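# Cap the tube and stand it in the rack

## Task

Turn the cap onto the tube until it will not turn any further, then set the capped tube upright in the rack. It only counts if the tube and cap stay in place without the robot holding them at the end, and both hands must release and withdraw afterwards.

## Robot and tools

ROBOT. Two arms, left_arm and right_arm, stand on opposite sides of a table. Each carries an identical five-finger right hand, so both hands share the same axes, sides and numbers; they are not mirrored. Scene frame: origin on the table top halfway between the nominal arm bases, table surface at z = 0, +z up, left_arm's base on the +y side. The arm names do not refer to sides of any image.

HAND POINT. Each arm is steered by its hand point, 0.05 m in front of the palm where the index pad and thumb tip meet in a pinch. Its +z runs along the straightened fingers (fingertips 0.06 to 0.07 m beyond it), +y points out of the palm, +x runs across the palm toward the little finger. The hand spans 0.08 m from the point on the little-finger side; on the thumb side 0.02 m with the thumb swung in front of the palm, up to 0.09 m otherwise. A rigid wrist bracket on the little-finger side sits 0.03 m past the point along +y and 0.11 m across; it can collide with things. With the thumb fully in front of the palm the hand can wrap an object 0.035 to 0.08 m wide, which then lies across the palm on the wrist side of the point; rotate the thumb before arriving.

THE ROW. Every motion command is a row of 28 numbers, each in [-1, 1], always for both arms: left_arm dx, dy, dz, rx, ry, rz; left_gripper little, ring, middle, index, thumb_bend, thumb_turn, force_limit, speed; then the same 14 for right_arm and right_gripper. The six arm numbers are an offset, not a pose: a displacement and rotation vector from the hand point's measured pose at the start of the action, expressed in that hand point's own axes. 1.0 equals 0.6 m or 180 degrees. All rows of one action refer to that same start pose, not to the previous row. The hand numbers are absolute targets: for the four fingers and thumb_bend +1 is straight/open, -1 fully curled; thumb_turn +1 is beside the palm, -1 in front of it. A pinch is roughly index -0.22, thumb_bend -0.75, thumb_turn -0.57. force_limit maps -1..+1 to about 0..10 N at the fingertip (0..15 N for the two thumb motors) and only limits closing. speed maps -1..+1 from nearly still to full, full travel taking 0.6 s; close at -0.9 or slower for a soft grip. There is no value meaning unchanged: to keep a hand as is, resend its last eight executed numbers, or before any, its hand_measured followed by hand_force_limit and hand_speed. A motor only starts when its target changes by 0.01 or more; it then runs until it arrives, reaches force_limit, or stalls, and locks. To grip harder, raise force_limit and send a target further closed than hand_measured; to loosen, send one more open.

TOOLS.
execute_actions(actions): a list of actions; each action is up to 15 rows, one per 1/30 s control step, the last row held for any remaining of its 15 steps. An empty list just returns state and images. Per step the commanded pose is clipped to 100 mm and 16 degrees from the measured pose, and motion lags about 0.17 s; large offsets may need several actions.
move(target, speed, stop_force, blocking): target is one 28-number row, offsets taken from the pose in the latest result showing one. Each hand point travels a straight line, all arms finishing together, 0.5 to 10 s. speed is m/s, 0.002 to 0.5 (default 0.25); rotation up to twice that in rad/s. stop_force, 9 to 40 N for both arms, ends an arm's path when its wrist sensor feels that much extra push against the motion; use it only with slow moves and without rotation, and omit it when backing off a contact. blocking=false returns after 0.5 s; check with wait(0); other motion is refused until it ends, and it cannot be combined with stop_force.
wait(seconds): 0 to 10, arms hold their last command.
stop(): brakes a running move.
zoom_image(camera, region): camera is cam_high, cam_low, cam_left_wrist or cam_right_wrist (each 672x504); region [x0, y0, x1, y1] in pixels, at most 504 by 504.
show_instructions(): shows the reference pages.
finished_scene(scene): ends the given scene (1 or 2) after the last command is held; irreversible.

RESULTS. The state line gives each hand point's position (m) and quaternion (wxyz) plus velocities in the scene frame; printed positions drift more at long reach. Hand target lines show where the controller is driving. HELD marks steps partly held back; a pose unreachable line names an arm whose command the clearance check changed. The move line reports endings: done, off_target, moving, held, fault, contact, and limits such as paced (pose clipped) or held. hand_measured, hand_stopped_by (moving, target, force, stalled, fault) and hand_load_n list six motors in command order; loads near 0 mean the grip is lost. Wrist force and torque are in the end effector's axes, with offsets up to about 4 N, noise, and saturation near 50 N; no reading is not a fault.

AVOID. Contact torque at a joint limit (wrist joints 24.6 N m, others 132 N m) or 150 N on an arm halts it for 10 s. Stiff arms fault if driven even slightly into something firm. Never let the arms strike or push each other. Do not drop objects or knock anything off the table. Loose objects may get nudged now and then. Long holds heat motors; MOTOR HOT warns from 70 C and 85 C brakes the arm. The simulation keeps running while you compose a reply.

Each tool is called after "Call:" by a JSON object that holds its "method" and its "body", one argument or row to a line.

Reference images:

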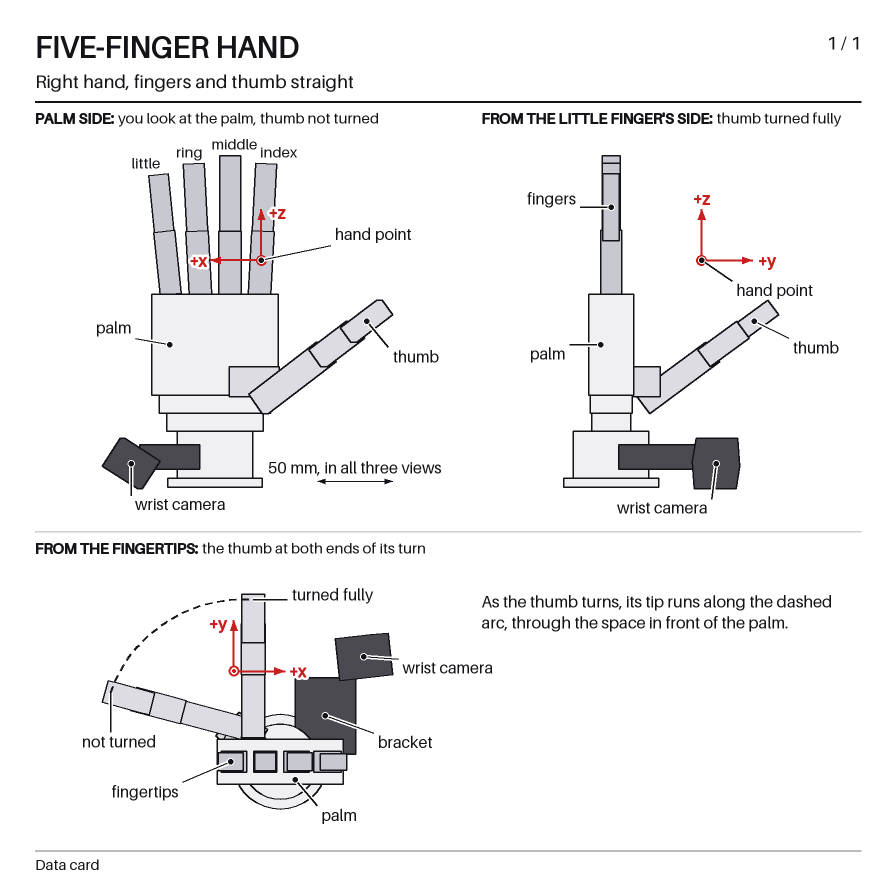

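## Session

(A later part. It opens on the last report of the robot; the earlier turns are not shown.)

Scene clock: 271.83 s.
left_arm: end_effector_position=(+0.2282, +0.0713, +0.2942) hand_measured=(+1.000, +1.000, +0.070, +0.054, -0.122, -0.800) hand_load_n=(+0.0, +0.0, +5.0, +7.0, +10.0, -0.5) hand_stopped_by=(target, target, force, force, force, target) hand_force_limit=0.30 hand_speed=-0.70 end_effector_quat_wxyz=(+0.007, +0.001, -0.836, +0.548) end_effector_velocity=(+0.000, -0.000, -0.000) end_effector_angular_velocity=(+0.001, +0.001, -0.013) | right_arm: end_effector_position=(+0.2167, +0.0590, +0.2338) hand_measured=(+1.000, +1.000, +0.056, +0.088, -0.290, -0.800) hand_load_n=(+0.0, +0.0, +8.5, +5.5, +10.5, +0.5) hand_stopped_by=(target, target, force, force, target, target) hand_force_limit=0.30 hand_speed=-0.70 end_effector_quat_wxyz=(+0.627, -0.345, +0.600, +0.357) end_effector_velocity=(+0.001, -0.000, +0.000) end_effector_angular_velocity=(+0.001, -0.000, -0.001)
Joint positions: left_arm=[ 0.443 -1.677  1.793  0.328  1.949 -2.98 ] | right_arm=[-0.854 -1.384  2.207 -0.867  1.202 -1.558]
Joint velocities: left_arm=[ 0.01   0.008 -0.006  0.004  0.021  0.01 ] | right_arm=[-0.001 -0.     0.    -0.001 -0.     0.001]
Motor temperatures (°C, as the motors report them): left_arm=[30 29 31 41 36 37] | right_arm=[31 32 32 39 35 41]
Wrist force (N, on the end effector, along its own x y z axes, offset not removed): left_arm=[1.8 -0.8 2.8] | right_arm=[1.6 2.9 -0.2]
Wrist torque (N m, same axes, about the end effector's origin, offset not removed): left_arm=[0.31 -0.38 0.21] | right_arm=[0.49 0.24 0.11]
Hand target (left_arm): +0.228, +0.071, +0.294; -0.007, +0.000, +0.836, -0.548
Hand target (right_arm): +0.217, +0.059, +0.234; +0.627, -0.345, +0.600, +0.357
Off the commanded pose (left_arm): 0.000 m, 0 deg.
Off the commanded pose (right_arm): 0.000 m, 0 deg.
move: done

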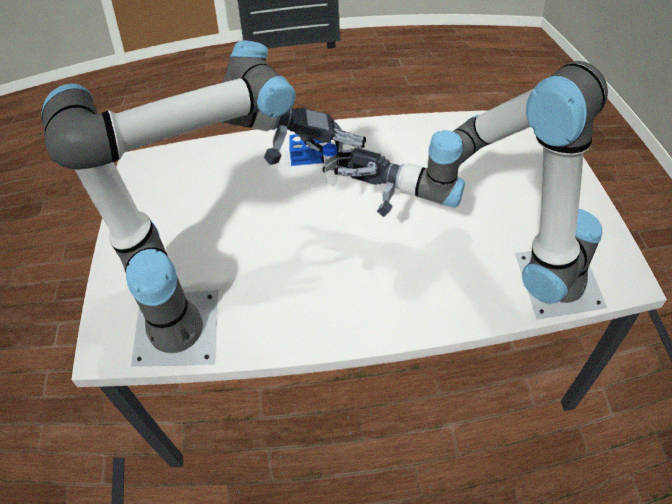

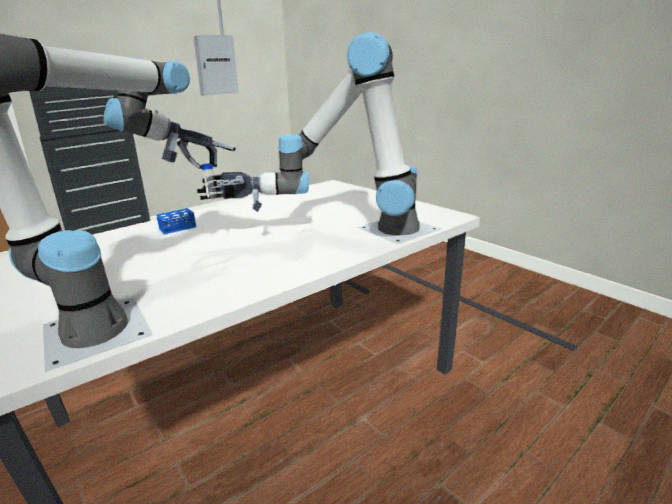

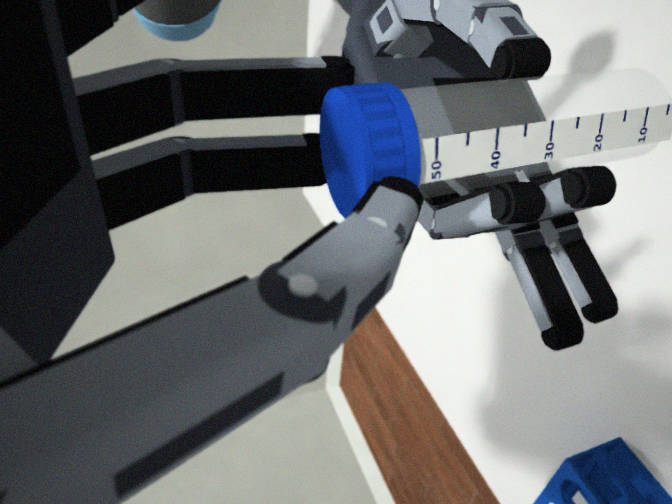

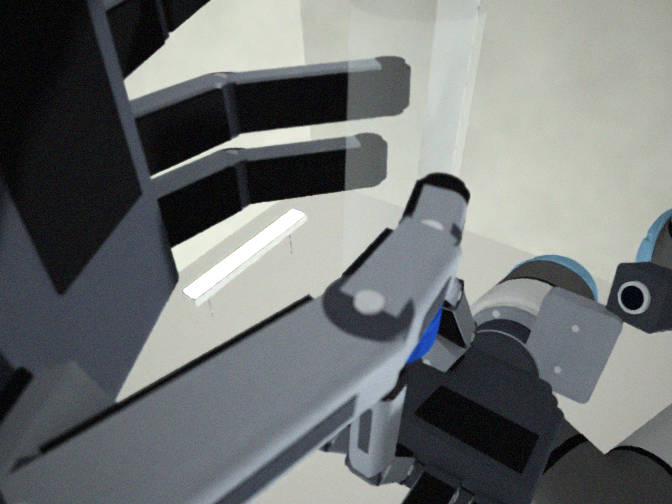

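Call:
{"method": "move", "body": {
  "target": [0.0013,-0.0053,0.0122,-0.0025,0.229,0.1,1,1,-0.4,-0.4,-0.2,-0.8,0.3,-0.7,-0.0007,0,0,0,0,0,1,1,-0.4,-0.4,-0.3,-0.8,0.3,-0.7],
  "speed": 0.15
}}

Scene clock: 277.47 s.
left_arm: end_effector_position=(+0.2272, +0.0632, +0.2945) hand_measured=(+1.000, +1.000, +0.070, +0.054, -0.122, -0.800) hand_load_n=(+0.0, +0.0, +5.5, +7.5, +9.5, -2.0) hand_stopped_by=(target, target, force, force, force, target) hand_force_limit=0.30 hand_speed=-0.70 end_effector_quat_wxyz=(-0.215, +0.319, +0.773, -0.505) end_effector_velocity=(+0.000, +0.000, -0.001) end_effector_angular_velocity=(+0.003, +0.000, -0.013) | right_arm: end_effector_position=(+0.2167, +0.0590, +0.2342) hand_measured=(+1.000, +1.000, +0.056, +0.088, -0.290, -0.800) hand_load_n=(+0.0, +0.0, +6.5, +6.0, +9.5, -0.5) hand_stopped_by=(target, target, force, force, target, target) hand_force_limit=0.30 hand_speed=-0.70 end_effector_quat_wxyz=(+0.627, -0.345, +0.600, +0.357) end_effector_velocity=(+0.000, -0.000, -0.000) end_effector_angular_velocity=(-0.000, +0.001, -0.000)
Joint positions: left_arm=[ 0.72  -1.15   1.354  1.152  2.722 -1.816] | right_arm=[-0.854 -1.385  2.207 -0.866  1.202 -1.558]
Joint velocities: left_arm=[ 0.001  0.011 -0.007  0.03   0.001  0.034] | right_arm=[-0.  0.  0.  0. -0.  0.]
Motor temperatures (°C, as the motors report them): left_arm=[30 29 31 41 36 37] | right_arm=[31 32 32 39 35 41]
Wrist force (N, on the end effector, along its own x y z axes, offset not removed): left_arm=[3.2 -3.6 2.5] | right_arm=[4.1 -0.2 2.0]
Wrist torque (N m, same axes, about the end effector's origin, offset not removed): left_arm=[0.31 -0.75 0.22] | right_arm=[0.26 0.08 -0.02]
Hand target (left_arm): +0.227, +0.063, +0.294; -0.216, +0.320, +0.773, -0.504
Hand target (right_arm): +0.217, +0.059, +0.234; +0.627, -0.345, +0.600, +0.357
Off the commanded pose (left_arm): 0.000 m, 0 deg.
Off the commanded pose (right_arm): 0.000 m, 0 deg.
move: done

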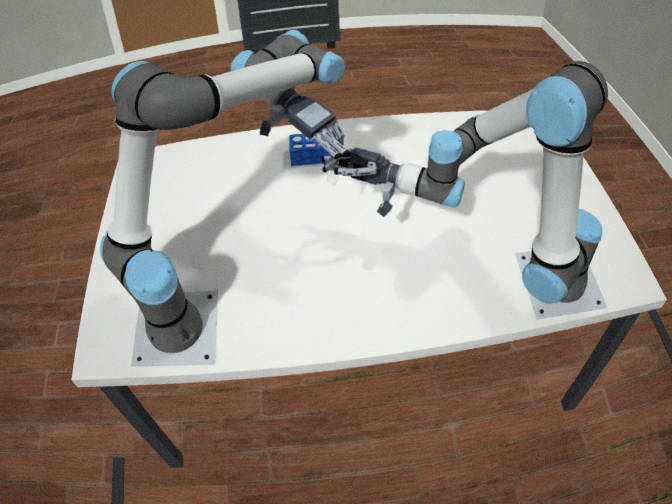

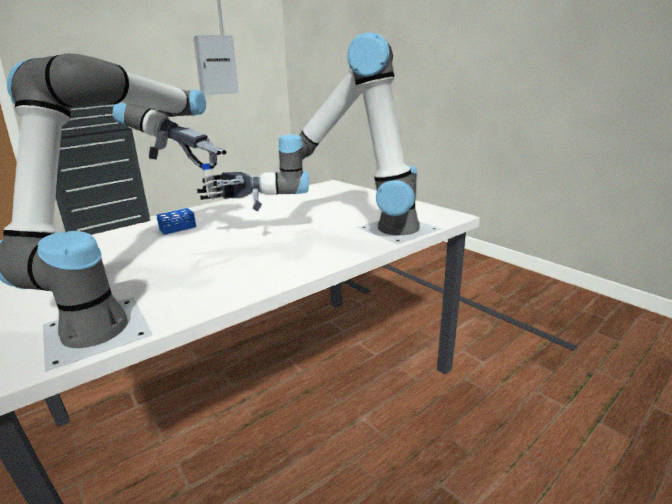

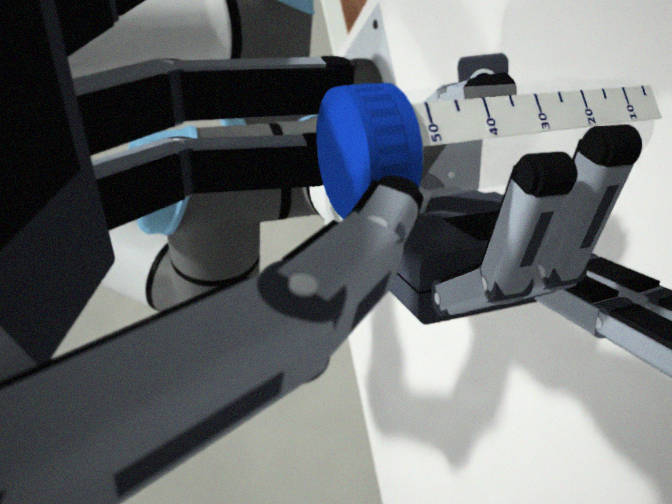

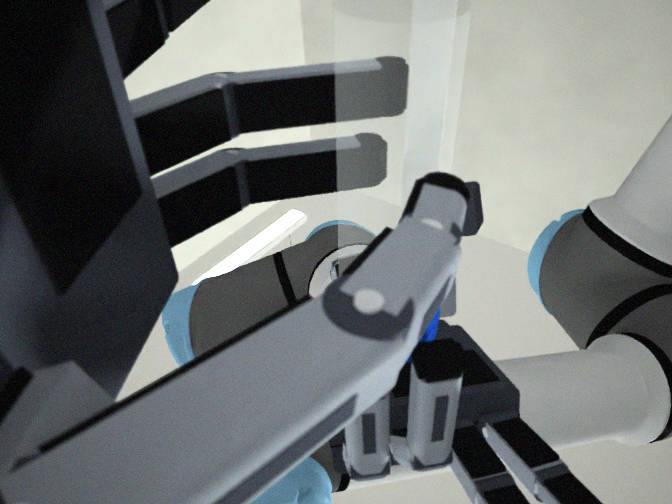

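Call:
{"method": "move", "body": {
  "target": [0,0,0,0,0,0,1,1,-0.4,-0.4,-0.2,-0.8,0.3,-0.7,0,0,0,0,0,0,1,1,0.6,0.6,0.3,-0.8,0.3,-0.3]
}}

Call:
{"method": "move", "body": {
  "target": [0,0,0,0,0,0,1,1,-0.4,-0.4,-0.2,-0.8,0.3,-0.7,0,-0.12,-0.05,0,0,0,1,1,0.6,0.6,0.3,-0.8,0.3,-0.3],
  "speed": 0.15
}}

Call:
{"method": "move", "body": {
  "target": [0,0,0,0,0,0,1,1,-0.4,-0.4,-0.2,-0.8,0.3,-0.7,0,0,-0.35,0,0,0,1,1,0.6,0.6,0.3,-0.8,0.3,-0.3]
}}

Call:
{"method": "move", "body": {
  "target": [-0.283,0.2,-0.3,0.005,-0.4575,-0.2,1,1,-0.4,-0.4,-0.2,-0.8,0.3,-0.7,0,0,0,0,0,0,1,1,0.6,0.6,0.3,-0.8,0.3,-0.3],
  "speed": 0.2
}}

Scene clock: 286.40 s.
left_arm: end_effector_position=(+0.2272, +0.0632, +0.2945) hand_measured=(+1.000, +1.000, +0.070, +0.054, -0.122, -0.800) hand_load_n=(+0.0, +0.0, +4.0, +7.5, +9.5, +0.5) hand_stopped_by=(target, target, force, force, force, target) hand_force_limit=0.30 hand_speed=-0.70 end_effector_quat_wxyz=(-0.215, +0.319, +0.773, -0.505) end_effector_velocity=(-0.001, +0.000, +0.000) end_effector_angular_velocity=(+0.002, +0.002, -0.001) | right_arm: end_effector_position=(+0.2167, +0.0590, +0.2343) hand_measured=(+1.000, +1.000, +0.600, +0.600, +0.300, -0.800) hand_load_n=(+0.0, +0.0, +0.0, +0.0, +0.0, +0.0) hand_stopped_by=(target, target, target, target, target, target) hand_force_limit=0.30 hand_speed=-0.30 end_effector_quat_wxyz=(+0.627, -0.345, +0.600, +0.357) end_effector_velocity=(-0.001, +0.000, -0.000) end_effector_angular_velocity=(-0.000, +0.001, +0.001)
Joint positions: left_arm=[ 0.72  -1.15   1.354  1.152  2.722 -1.816] | right_arm=[-0.854 -1.385  2.207 -0.866  1.202 -1.558]
Joint velocities: left_arm=[-0.001  0.    -0.     0.002  0.    -0.   ] | right_arm=[ 0.001 -0.    -0.     0.001  0.     0.   ]
Motor temperatures (°C, as the motors report them): left_arm=[30 29 31 41 36 37] | right_arm=[31 32 32 39 35 41]
Wrist force (N, on the end effector, along its own x y z axes, offset not removed): left_arm=[1.8 2.3 1.1] | right_arm=[-0.2 1.8 0.2]
Wrist torque (N m, same axes, about the end effector's origin, offset not removed): left_arm=[0.26 -0.47 0.25] | right_arm=[0.41 0.09 -0.03]
Hand target (left_arm): +0.227, +0.063, +0.294; -0.215, +0.319, +0.773, -0.505
Hand target (right_arm): +0.217, +0.059, +0.234; +0.627, -0.345, +0.600, +0.357
Off the commanded pose (left_arm): 0.000 m, 0 deg.
Off the commanded pose (right_arm): 0.000 m, 0 deg.
move: done

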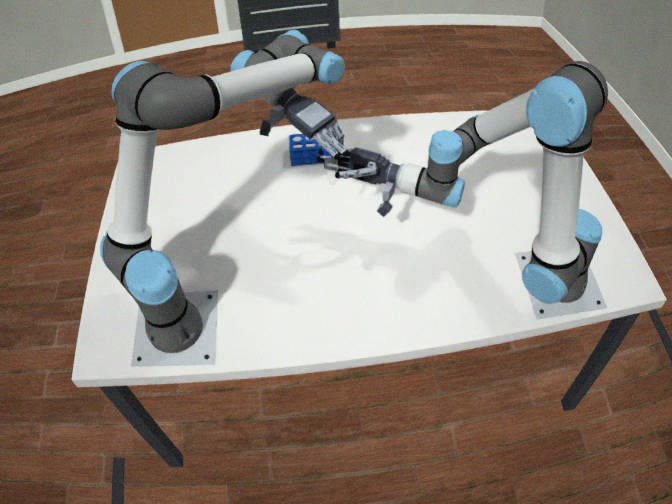

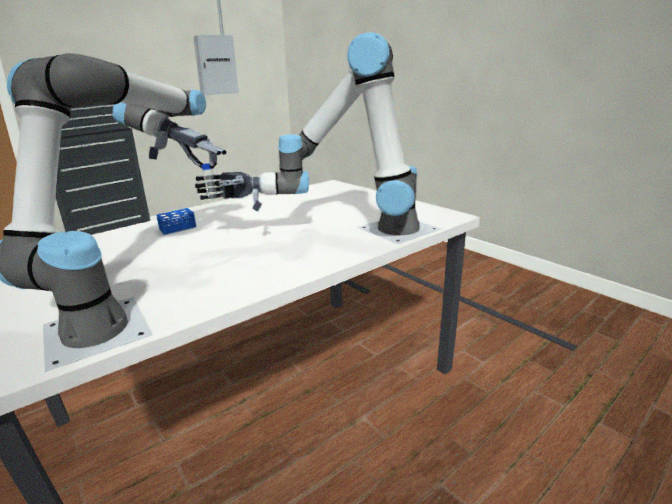

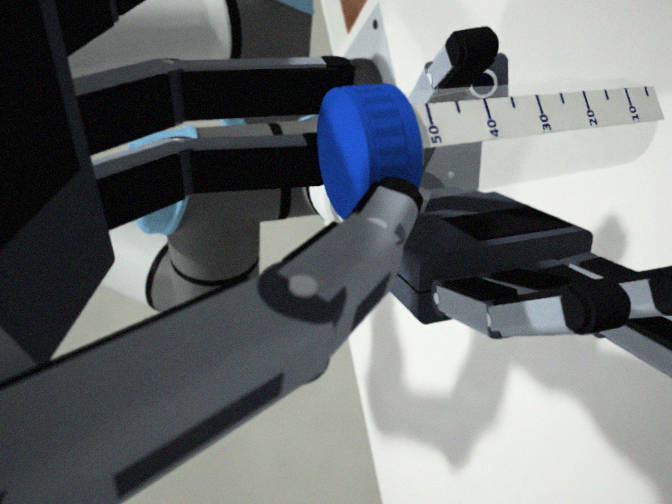

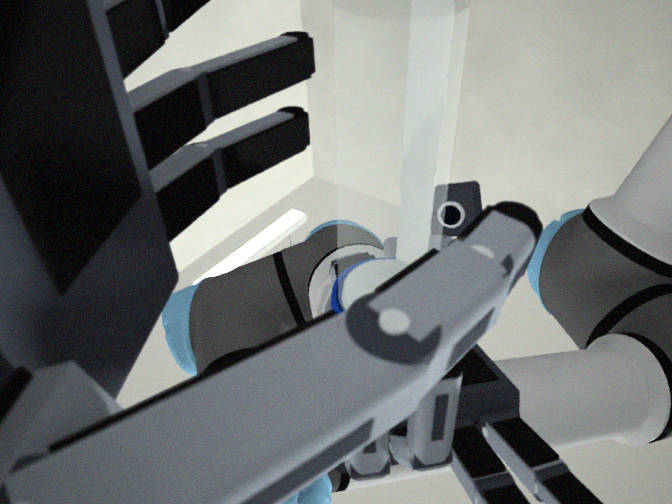

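Scene clock: 287.47 s.
left_arm: end_effector_position=(+0.2272, +0.0632, +0.2945) hand_measured=(+1.000, +1.000, +0.070, +0.054, -0.122, -0.800) hand_load_n=(+0.0, +0.0, +4.0, +7.5, +9.5, +0.5) hand_stopped_by=(target, target, force, force, force, target) hand_force_limit=0.30 hand_speed=-0.70 end_effector_quat_wxyz=(-0.215, +0.319, +0.773, -0.505) end_effector_velocity=(-0.000, +0.000, -0.000) end_effector_angular_velocity=(+0.001, +0.001, +0.000) | right_arm: end_effector_position=(+0.2634, -0.0032, +0.2331) hand_measured=(+1.000, +1.000, +0.600, +0.600, +0.300, -0.800) hand_load_n=(+0.0, +0.0, +0.0, +0.0, +0.0, +0.0) hand_stopped_by=(target, target, target, target, target, target) hand_force_limit=0.30 hand_speed=-0.30 end_effector_quat_wxyz=(+0.627, -0.345, +0.600, +0.357) end_effector_velocity=(+0.001, -0.002, +0.000) end_effector_angular_velocity=(-0.000, -0.001, +0.002)
Joint positions: left_arm=[ 0.72  -1.15   1.354  1.152  2.722 -1.816] | right_arm=[-1.084 -1.432  2.27  -0.888  0.973 -1.546]
Joint velocities: left_arm=[0.    0.001 0.    0.001 0.    0.   ] | right_arm=[-0.007 -0.001  0.001  0.    -0.009 -0.   ]
Motor temperatures (°C, as the motors report them): left_arm=[30 29 31 41 36 37] | right_arm=[31 32 32 39 35 41]
Wrist force (N, on the end effector, along its own x y z axes, offset not removed): left_arm=[1.2 1.1 1.3] | right_arm=[-0.2 0.3 1.1]
Wrist torque (N m, same axes, about the end effector's origin, offset not removed): left_arm=[0.12 -0.48 0.22] | right_arm=[-0.01 0.05 -0.11]
Hand target (left_arm): +0.227, +0.063, +0.294; -0.215, +0.319, +0.773, -0.505
Hand target (right_arm): +0.264, -0.003, +0.233; +0.627, -0.345, +0.600, +0.357
Off the commanded pose (left_arm): 0.000 m, 0 deg.
Off the commanded pose (right_arm): 0.000 m, 0 deg.
move: done

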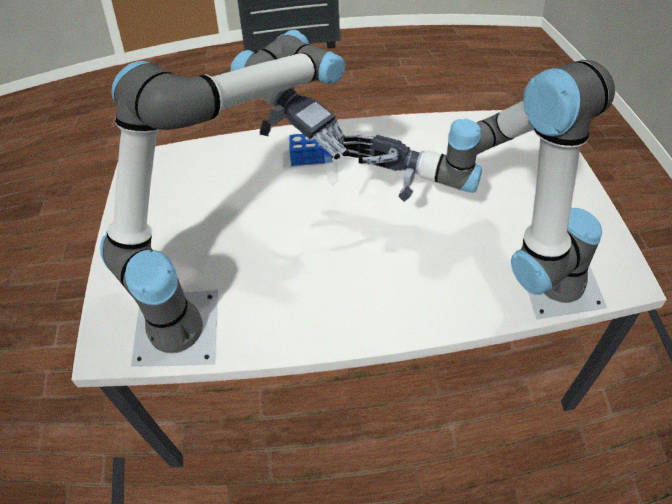

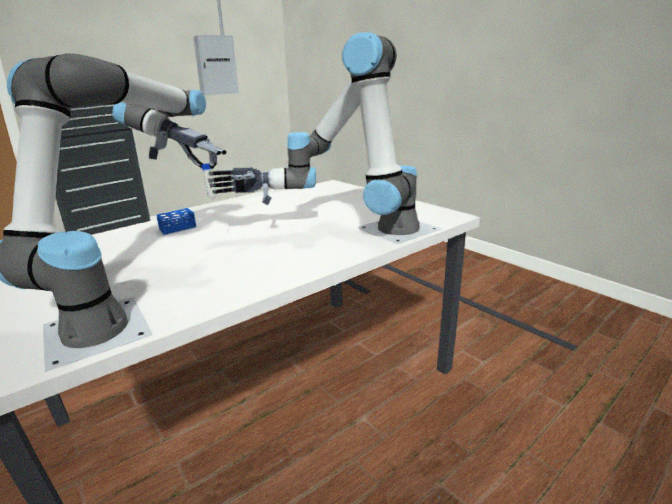

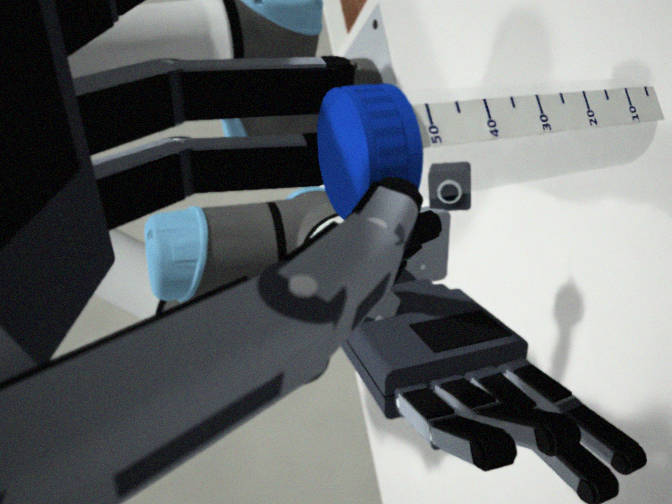

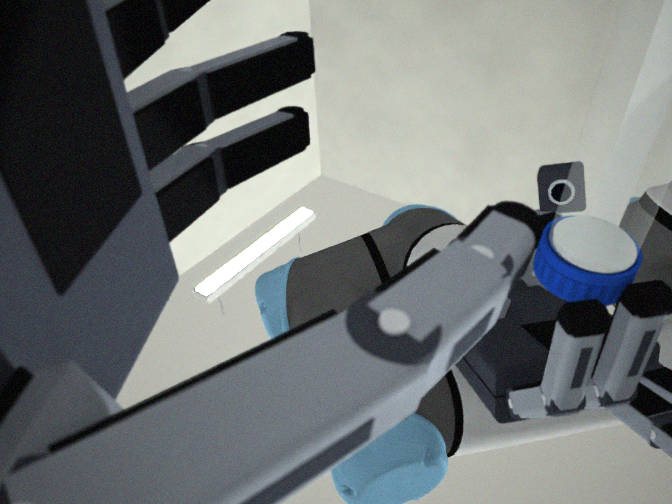

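Scene clock: 288.90 s.
left_arm: end_effector_position=(+0.2272, +0.0632, +0.2945) hand_measured=(+1.000, +1.000, +0.070, +0.054, -0.122, -0.800) hand_load_n=(+0.0, +0.0, +4.0, +7.5, +9.5, +0.5) hand_stopped_by=(target, target, force, force, force, target) hand_force_limit=0.30 hand_speed=-0.70 end_effector_quat_wxyz=(-0.215, +0.319, +0.773, -0.505) end_effector_velocity=(+0.000, +0.000, +0.001) end_effector_angular_velocity=(-0.002, -0.002, +0.000) | right_arm: end_effector_position=(+0.1683, -0.1563, +0.2159) hand_measured=(+1.000, +1.000, +0.600, +0.600, +0.300, -0.800) hand_load_n=(+0.0, +0.0, +0.0, +0.0, +0.0, +0.0) hand_stopped_by=(target, target, target, target, target, target) hand_force_limit=0.30 hand_speed=-0.30 end_effector_quat_wxyz=(+0.630, -0.339, +0.602, +0.355) end_effector_velocity=(+0.001, -0.000, -0.000) end_effector_angular_velocity=(-0.001, -0.001, -0.002)
Joint positions: left_arm=[ 0.72  -1.15   1.354  1.152  2.722 -1.816] | right_arm=[-1.724 -1.997  2.78  -0.914  0.348 -1.448]
Joint velocities: left_arm=[ 0.    -0.002  0.    -0.002  0.    -0.   ] | right_arm=[-0.001  0.001 -0.    -0.     0.001 -0.001]
Motor temperatures (°C, as the motors report them): left_arm=[30 29 31 41 36 37] | right_arm=[31 32 32 39 35 41]
Wrist force (N, on the end effector, along its own x y z axes, offset not removed): left_arm=[1.0 2.1 1.3] | right_arm=[-1.5 1.7 -0.3]
Wrist torque (N m, same axes, about the end effector's origin, offset not removed): left_arm=[0.24 -0.29 0.17] | right_arm=[0.39 0.32 -0.08]
Hand target (left_arm): +0.227, +0.063, +0.294; -0.215, +0.319, +0.773, -0.505
Hand target (right_arm): +0.168, -0.156, +0.216; +0.630, -0.339, +0.602, +0.354
Off the commanded pose (left_arm): 0.000 m, 0 deg.
Off the commanded pose (right_arm): 0.031 m, 1 deg.
move: held (right_arm); limits=held; held on 6 of 43 steps (right_arm), including the last (right_arm)
pose unreachable (right arm): on one or more control steps of this call, first in action 0 (counted from 0), this arm could not follow its commanded pose, so it was not sent that pose on those steps. On the call's last step it was still not sent that pose. It may still have moved: this result reports where it is.
cause: the commanded pose would bring two parts of the arm too close to each other (joints 3 (elbow) to 5 (wrist 2) lie between them).

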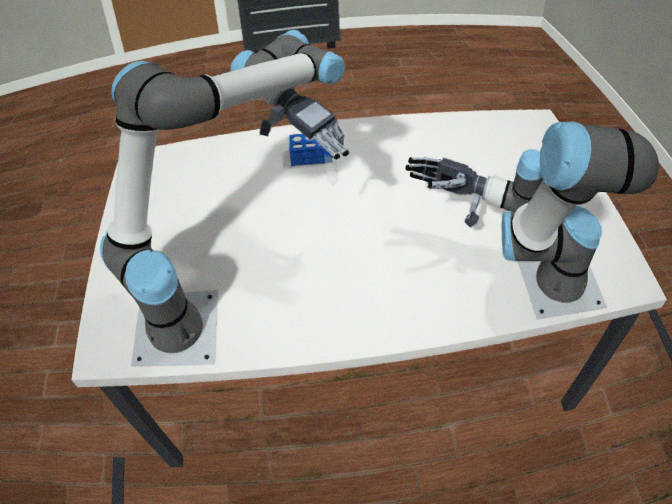

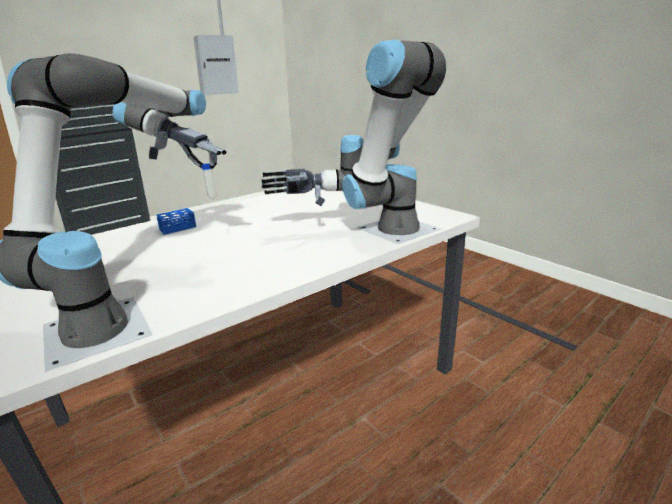

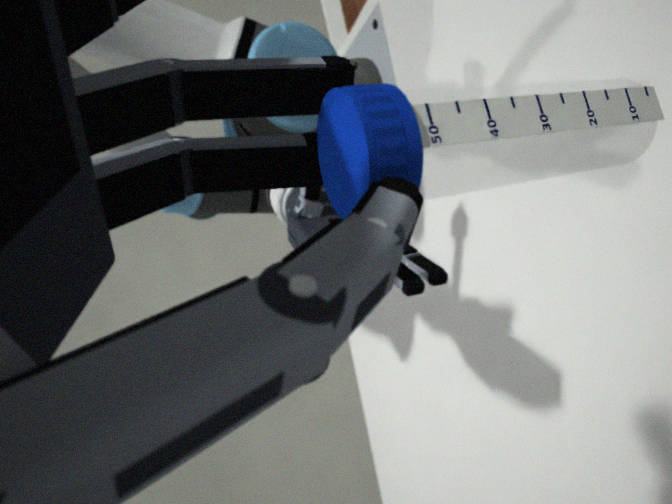

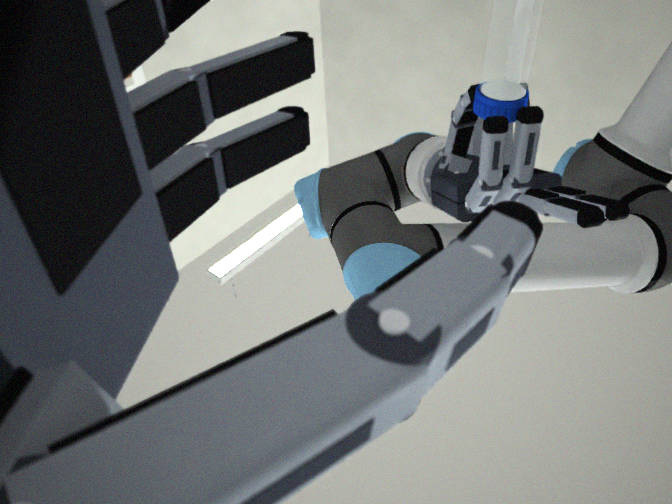

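Scene clock: 293.33 s.
left_arm: end_effector_position=(+0.4975, +0.0926, +0.2542) hand_measured=(+1.000, +1.000, +0.070, +0.054, -0.122, -0.800) hand_load_n=(+0.0, +0.0, +4.0, +7.5, +9.5, +0.5) hand_stopped_by=(target, target, force, force, force, target) hand_force_limit=0.30 hand_speed=-0.70 end_effector_quat_wxyz=(-0.202, +0.321, -0.773, +0.508) end_effector_velocity=(+0.002, -0.001, -0.001) end_effector_angular_velocity=(+0.002, +0.001, +0.009) | right_arm: end_effector_position=(+0.1683, -0.1563, +0.2159) hand_measured=(+1.000, +1.000, +0.600, +0.600, +0.300, -0.800) hand_load_n=(+0.0, +0.0, +0.0, +0.0, +0.0, +0.0) hand_stopped_by=(target, target, target, target, target, target) hand_force_limit=0.30 hand_speed=-0.30 end_effector_quat_wxyz=(+0.630, -0.339, +0.602, +0.355) end_effector_velocity=(+0.001, -0.000, +0.000) end_effector_angular_velocity=(-0.000, -0.001, -0.001)
Joint positions: left_arm=[ 0.673 -1.322  1.509  0.228  1.444 -3.212] | right_arm=[-1.724 -1.997  2.78  -0.914  0.348 -1.448]
Joint velocities: left_arm=[-0.002  0.005 -0.005  0.003 -0.01  -0.004] | right_arm=[-0.001 -0.    -0.    -0.    -0.    -0.   ]
Motor temperatures (°C, as the motors report them): left_arm=[30 29 31 41 36 37] | right_arm=[31 32 32 39 35 41]
Wrist force (N, on the end effector, along its own x y z axes, offset not removed): left_arm=[2.5 -0.2 1.6] | right_arm=[-0.5 0.5 -0.5]
Wrist torque (N m, same axes, about the end effector's origin, offset not removed): left_arm=[-0.06 -0.55 0.20] | right_arm=[0.21 0.18 -0.02]
Hand target (left_arm): +0.498, +0.093, +0.254; +0.203, -0.321, +0.773, -0.508
Hand target (right_arm): +0.168, -0.156, +0.216; +0.630, -0.339, +0.602, +0.355
Off the commanded pose (left_arm): 0.000 m, 0 deg.
Off the commanded pose (right_arm): 0.000 m, 0 deg.
move: done

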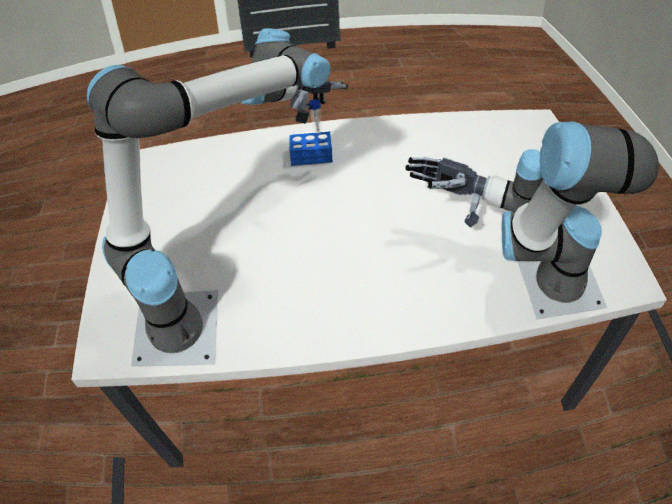

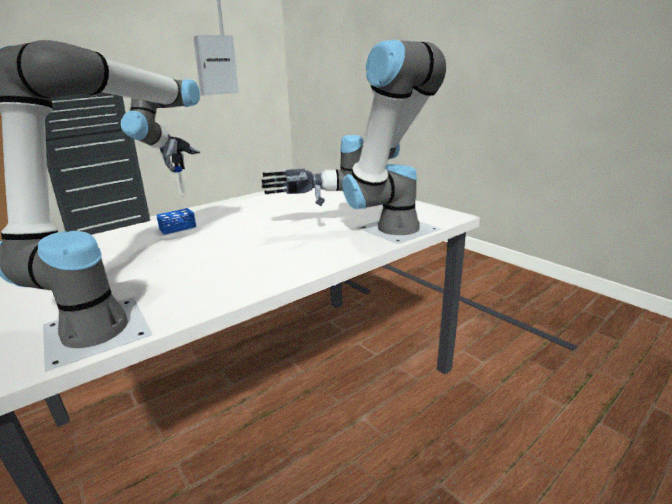

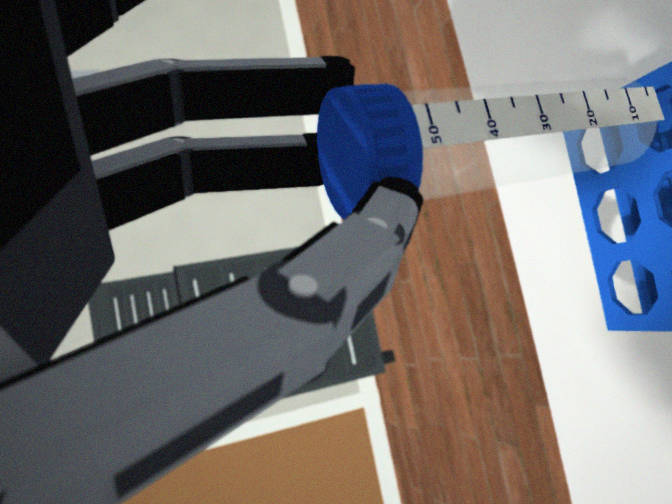

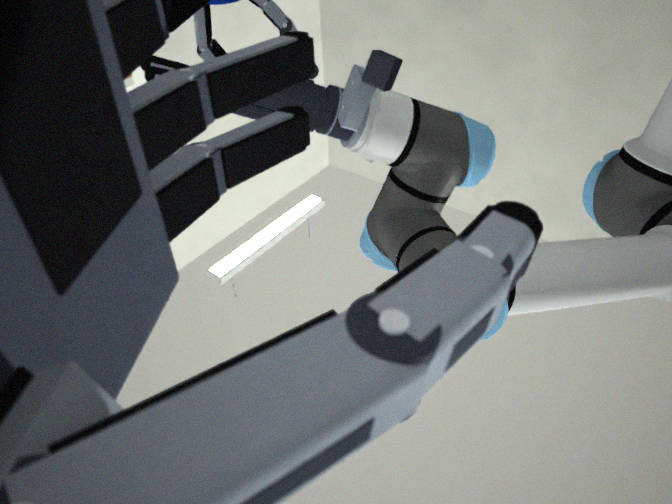

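Lower 5 cm.

Call:
{"method": "move", "body": {
  "target": [0,0.076,0.033,0,0,0,1,1,-0.4,-0.4,-0.2,-0.8,0.3,-0.7,0,0,0,0,0,0,1,1,0.6,0.6,0.3,-0.8,0.3,-0.3],
  "speed": 0.1
}}

Call:
{"method": "zoom_image", "body": {
  "camera": "cam_high",
  "region": [260,90,380,180]
}}

Call:
{"method": "zoom_image", "body": {
  "camera": "cam_low",
  "region": [120,160,240,250]
}}

Scene clock: 297.63 s.
left_arm: end_effector_position=(+0.4970, +0.0922, +0.2047) hand_measured=(+1.000, +1.000, +0.070, +0.054, -0.122, -0.800) hand_load_n=(+0.0, +0.0, +4.0, +7.5, +9.5, +0.5) hand_stopped_by=(target, target, force, force, force, target) hand_force_limit=0.30 hand_speed=-0.70 end_effector_quat_wxyz=(-0.202, +0.321, -0.773, +0.508) end_effector_velocity=(-0.000, -0.001, -0.001) end_effector_angular_velocity=(-0.000, -0.001, -0.001) | right_arm: end_effector_position=(+0.1683, -0.1563, +0.2159) hand_measured=(+1.000, +1.000, +0.600, +0.600, +0.300, -0.800) hand_load_n=(+0.0, +0.0, +0.0, +0.0, +0.0, +0.0) hand_stopped_by=(target, target, target, target, target, target) hand_force_limit=0.30 hand_speed=-0.30 end_effector_quat_wxyz=(+0.630, -0.339, +0.602, +0.355) end_effector_velocity=(+0.000, -0.000, -0.000) end_effector_angular_velocity=(+0.000, +0.001, -0.001)
Joint positions: left_arm=[ 0.671 -1.293  1.603  0.106  1.442 -3.212] | right_arm=[-1.724 -1.997  2.78  -0.914  0.348 -1.448]
Joint velocities: left_arm=[-0.001  0.001  0.003 -0.005 -0.     0.001] | right_arm=[-0.001  0.001  0.    -0.    -0.     0.   ]
Motor temperatures (°C, as the motors report them): left_arm=[30 29 31 41 36 37] | right_arm=[31 32 32 39 35 41]
Wrist force (N, on the end effector, along its own x y z axes, offset not removed): left_arm=[4.2 1.1 1.3] | right_arm=[-1.1 1.2 1.7]
Wrist torque (N m, same axes, about the end effector's origin, offset not removed): left_arm=[0.08 -0.80 0.39] | right_arm=[0.25 0.20 -0.07]
Hand target (left_arm): +0.497, +0.092, +0.204; +0.202, -0.321, +0.773, -0.508
Hand target (right_arm): +0.168, -0.156, +0.216; +0.630, -0.339, +0.602, +0.355
Off the commanded pose (left_arm): 0.000 m, 0 deg.
Off the commanded pose (right_arm): 0.000 m, 0 deg.
move: done

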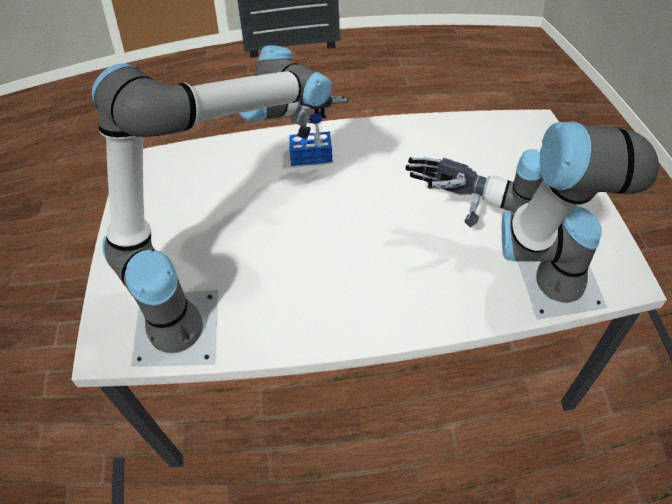

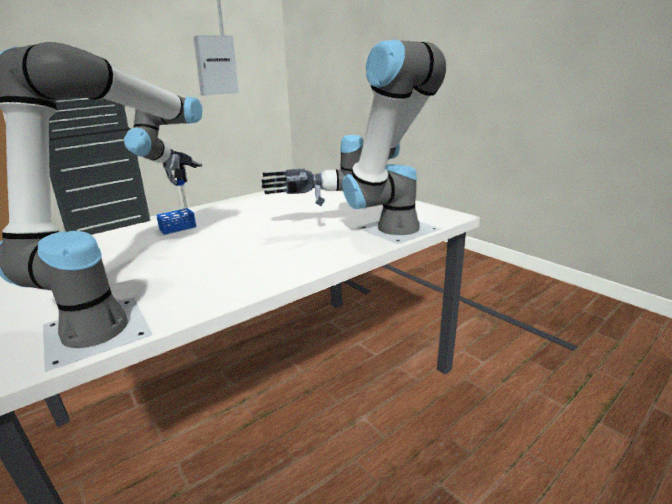

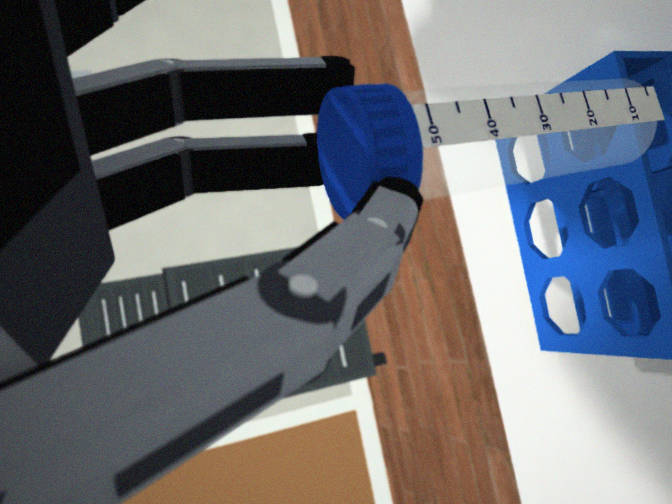

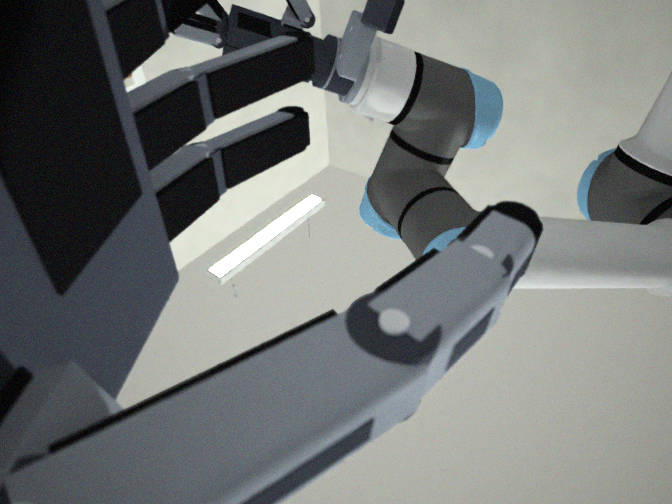

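Region (260, 90, 380, 180) of cam_high's 672x504 image, scaled by 4.200, with more detail than that image has; it fills the top 378 rows of this view, and the rest is white.

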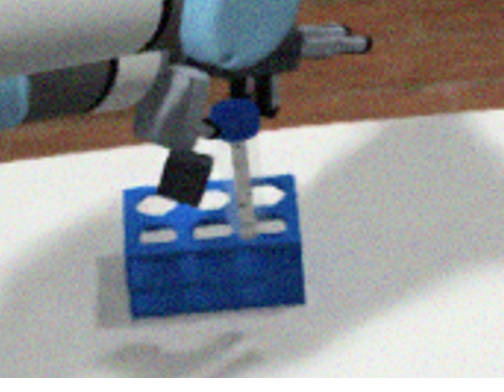

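Region (120, 160, 240, 250) of cam_low's 672x504 image, scaled by 4.200, with more detail than that image has; it fills the top 378 rows of this view, and the rest is white.

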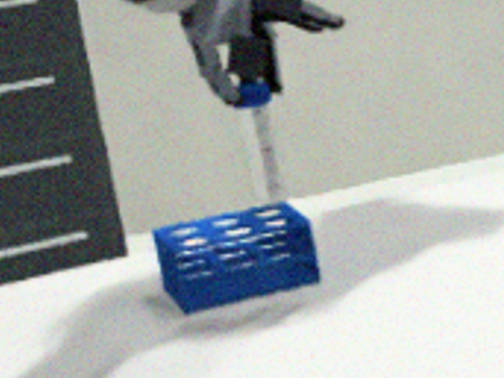

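Call:
{"method": "move", "body": {
  "target": [-0.033,-0.04,0.05,0,0,0,1,1,-0.4,-0.4,-0.2,-0.8,0.3,-0.7,0,0,0,0,0,0,1,1,0.6,0.6,0.3,-0.8,0.3,-0.3],
  "speed": 0.06
}}

Call:
{"method": "zoom_image", "body": {
  "camera": "cam_high",
  "region": [260,90,380,180]
}}

Call:
{"method": "zoom_image", "body": {
  "camera": "cam_low",
  "region": [120,160,240,250]
}}

Scene clock: 304.30 s.
left_arm: end_effector_position=(+0.5370, +0.0798, +0.2144) hand_measured=(+1.000, +1.000, +0.070, +0.054, -0.122, -0.800) hand_load_n=(+0.0, +0.0, +4.0, +7.5, +9.5, +0.5) hand_stopped_by=(target, target, force, force, force, target) hand_force_limit=0.30 hand_speed=-0.70 end_effector_quat_wxyz=(-0.202, +0.321, -0.773, +0.508) end_effector_velocity=(+0.002, -0.001, +0.001) end_effector_angular_velocity=(-0.002, -0.001, -0.000) | right_arm: end_effector_position=(+0.1683, -0.1563, +0.2159) hand_measured=(+1.000, +1.000, +0.600, +0.600, +0.300, -0.800) hand_load_n=(+0.0, +0.0, +0.0, +0.0, +0.0, +0.0) hand_stopped_by=(target, target, target, target, target, target) hand_force_limit=0.30 hand_speed=-0.30 end_effector_quat_wxyz=(+0.630, -0.339, +0.602, +0.355) end_effector_velocity=(-0.001, +0.000, -0.000) end_effector_angular_velocity=(-0.000, +0.000, +0.001)
Joint positions: left_arm=[ 0.722 -1.207  1.46   0.161  1.489 -3.192] | right_arm=[-1.724 -1.997  2.78  -0.914  0.348 -1.448]
Joint velocities: left_arm=[ 0.002  0.003 -0.007  0.002  0.002  0.001] | right_arm=[ 0.002  0.     0.     0.     0.    -0.   ]
Motor temperatures (°C, as the motors report them): left_arm=[30 29 31 41 36 37] | right_arm=[31 32 32 39 35 41]
Wrist force (N, on the end effector, along its own x y z axes, offset not removed): left_arm=[1.6 2.8 1.1] | right_arm=[-0.2 0.7 0.1]
Wrist torque (N m, same axes, about the end effector's origin, offset not removed): left_arm=[0.36 -0.45 0.27] | right_arm=[0.12 0.03 -0.03]
Hand target (left_arm): +0.537, +0.080, +0.214; +0.202, -0.321, +0.773, -0.508
Hand target (right_arm): +0.168, -0.156, +0.216; +0.630, -0.339, +0.602, +0.355
Off the commanded pose (left_arm): 0.000 m, 0 deg.
Off the commanded pose (right_arm): 0.000 m, 0 deg.
move: done

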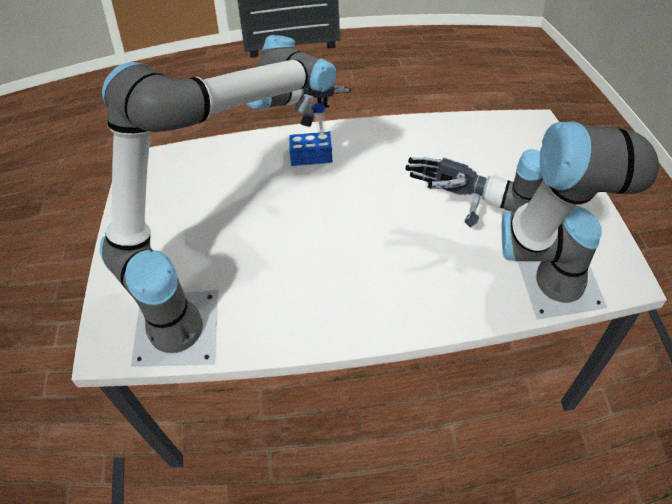

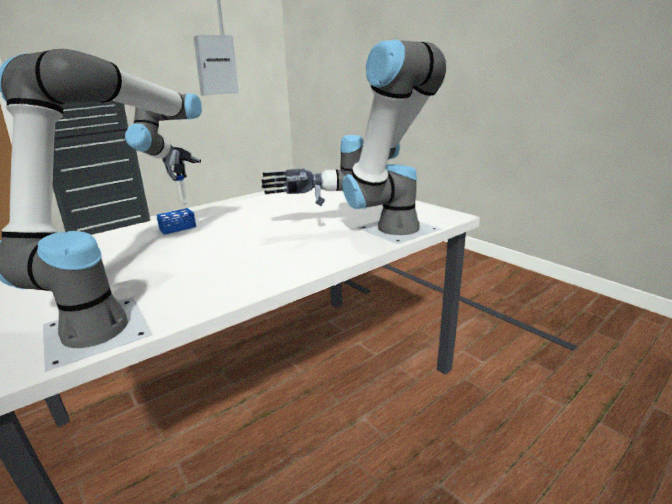

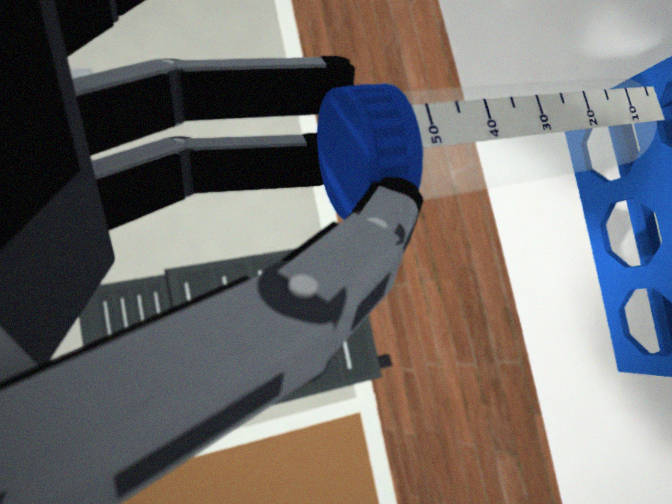

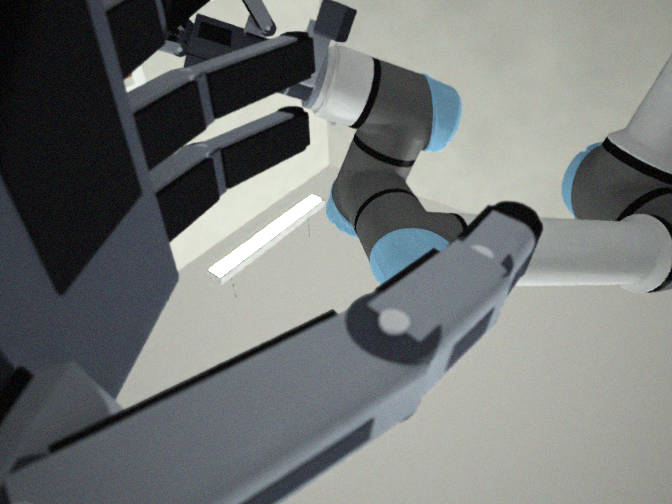

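Region (260, 90, 380, 180) of cam_high's 672x504 image, scaled by 4.200, with more detail than that image has; it fills the top 378 rows of this view, and the rest is white.

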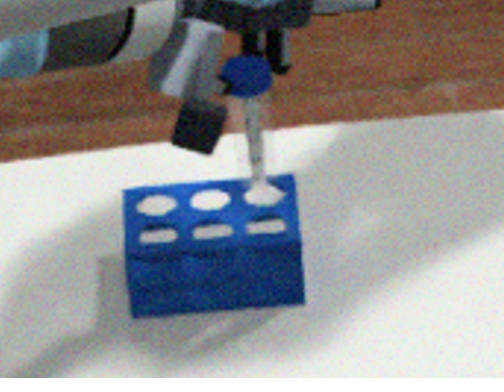

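Region (120, 160, 240, 250) of cam_low's 672x504 image, scaled by 4.200, with more detail than that image has; it fills the top 378 rows of this view, and the rest is white.

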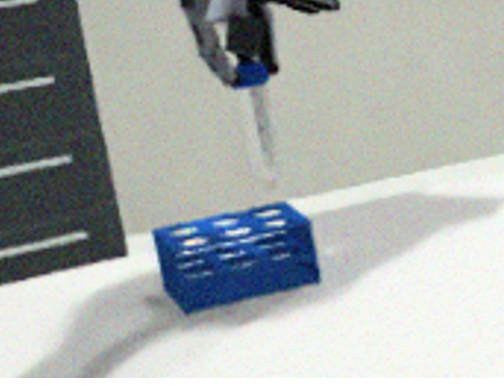

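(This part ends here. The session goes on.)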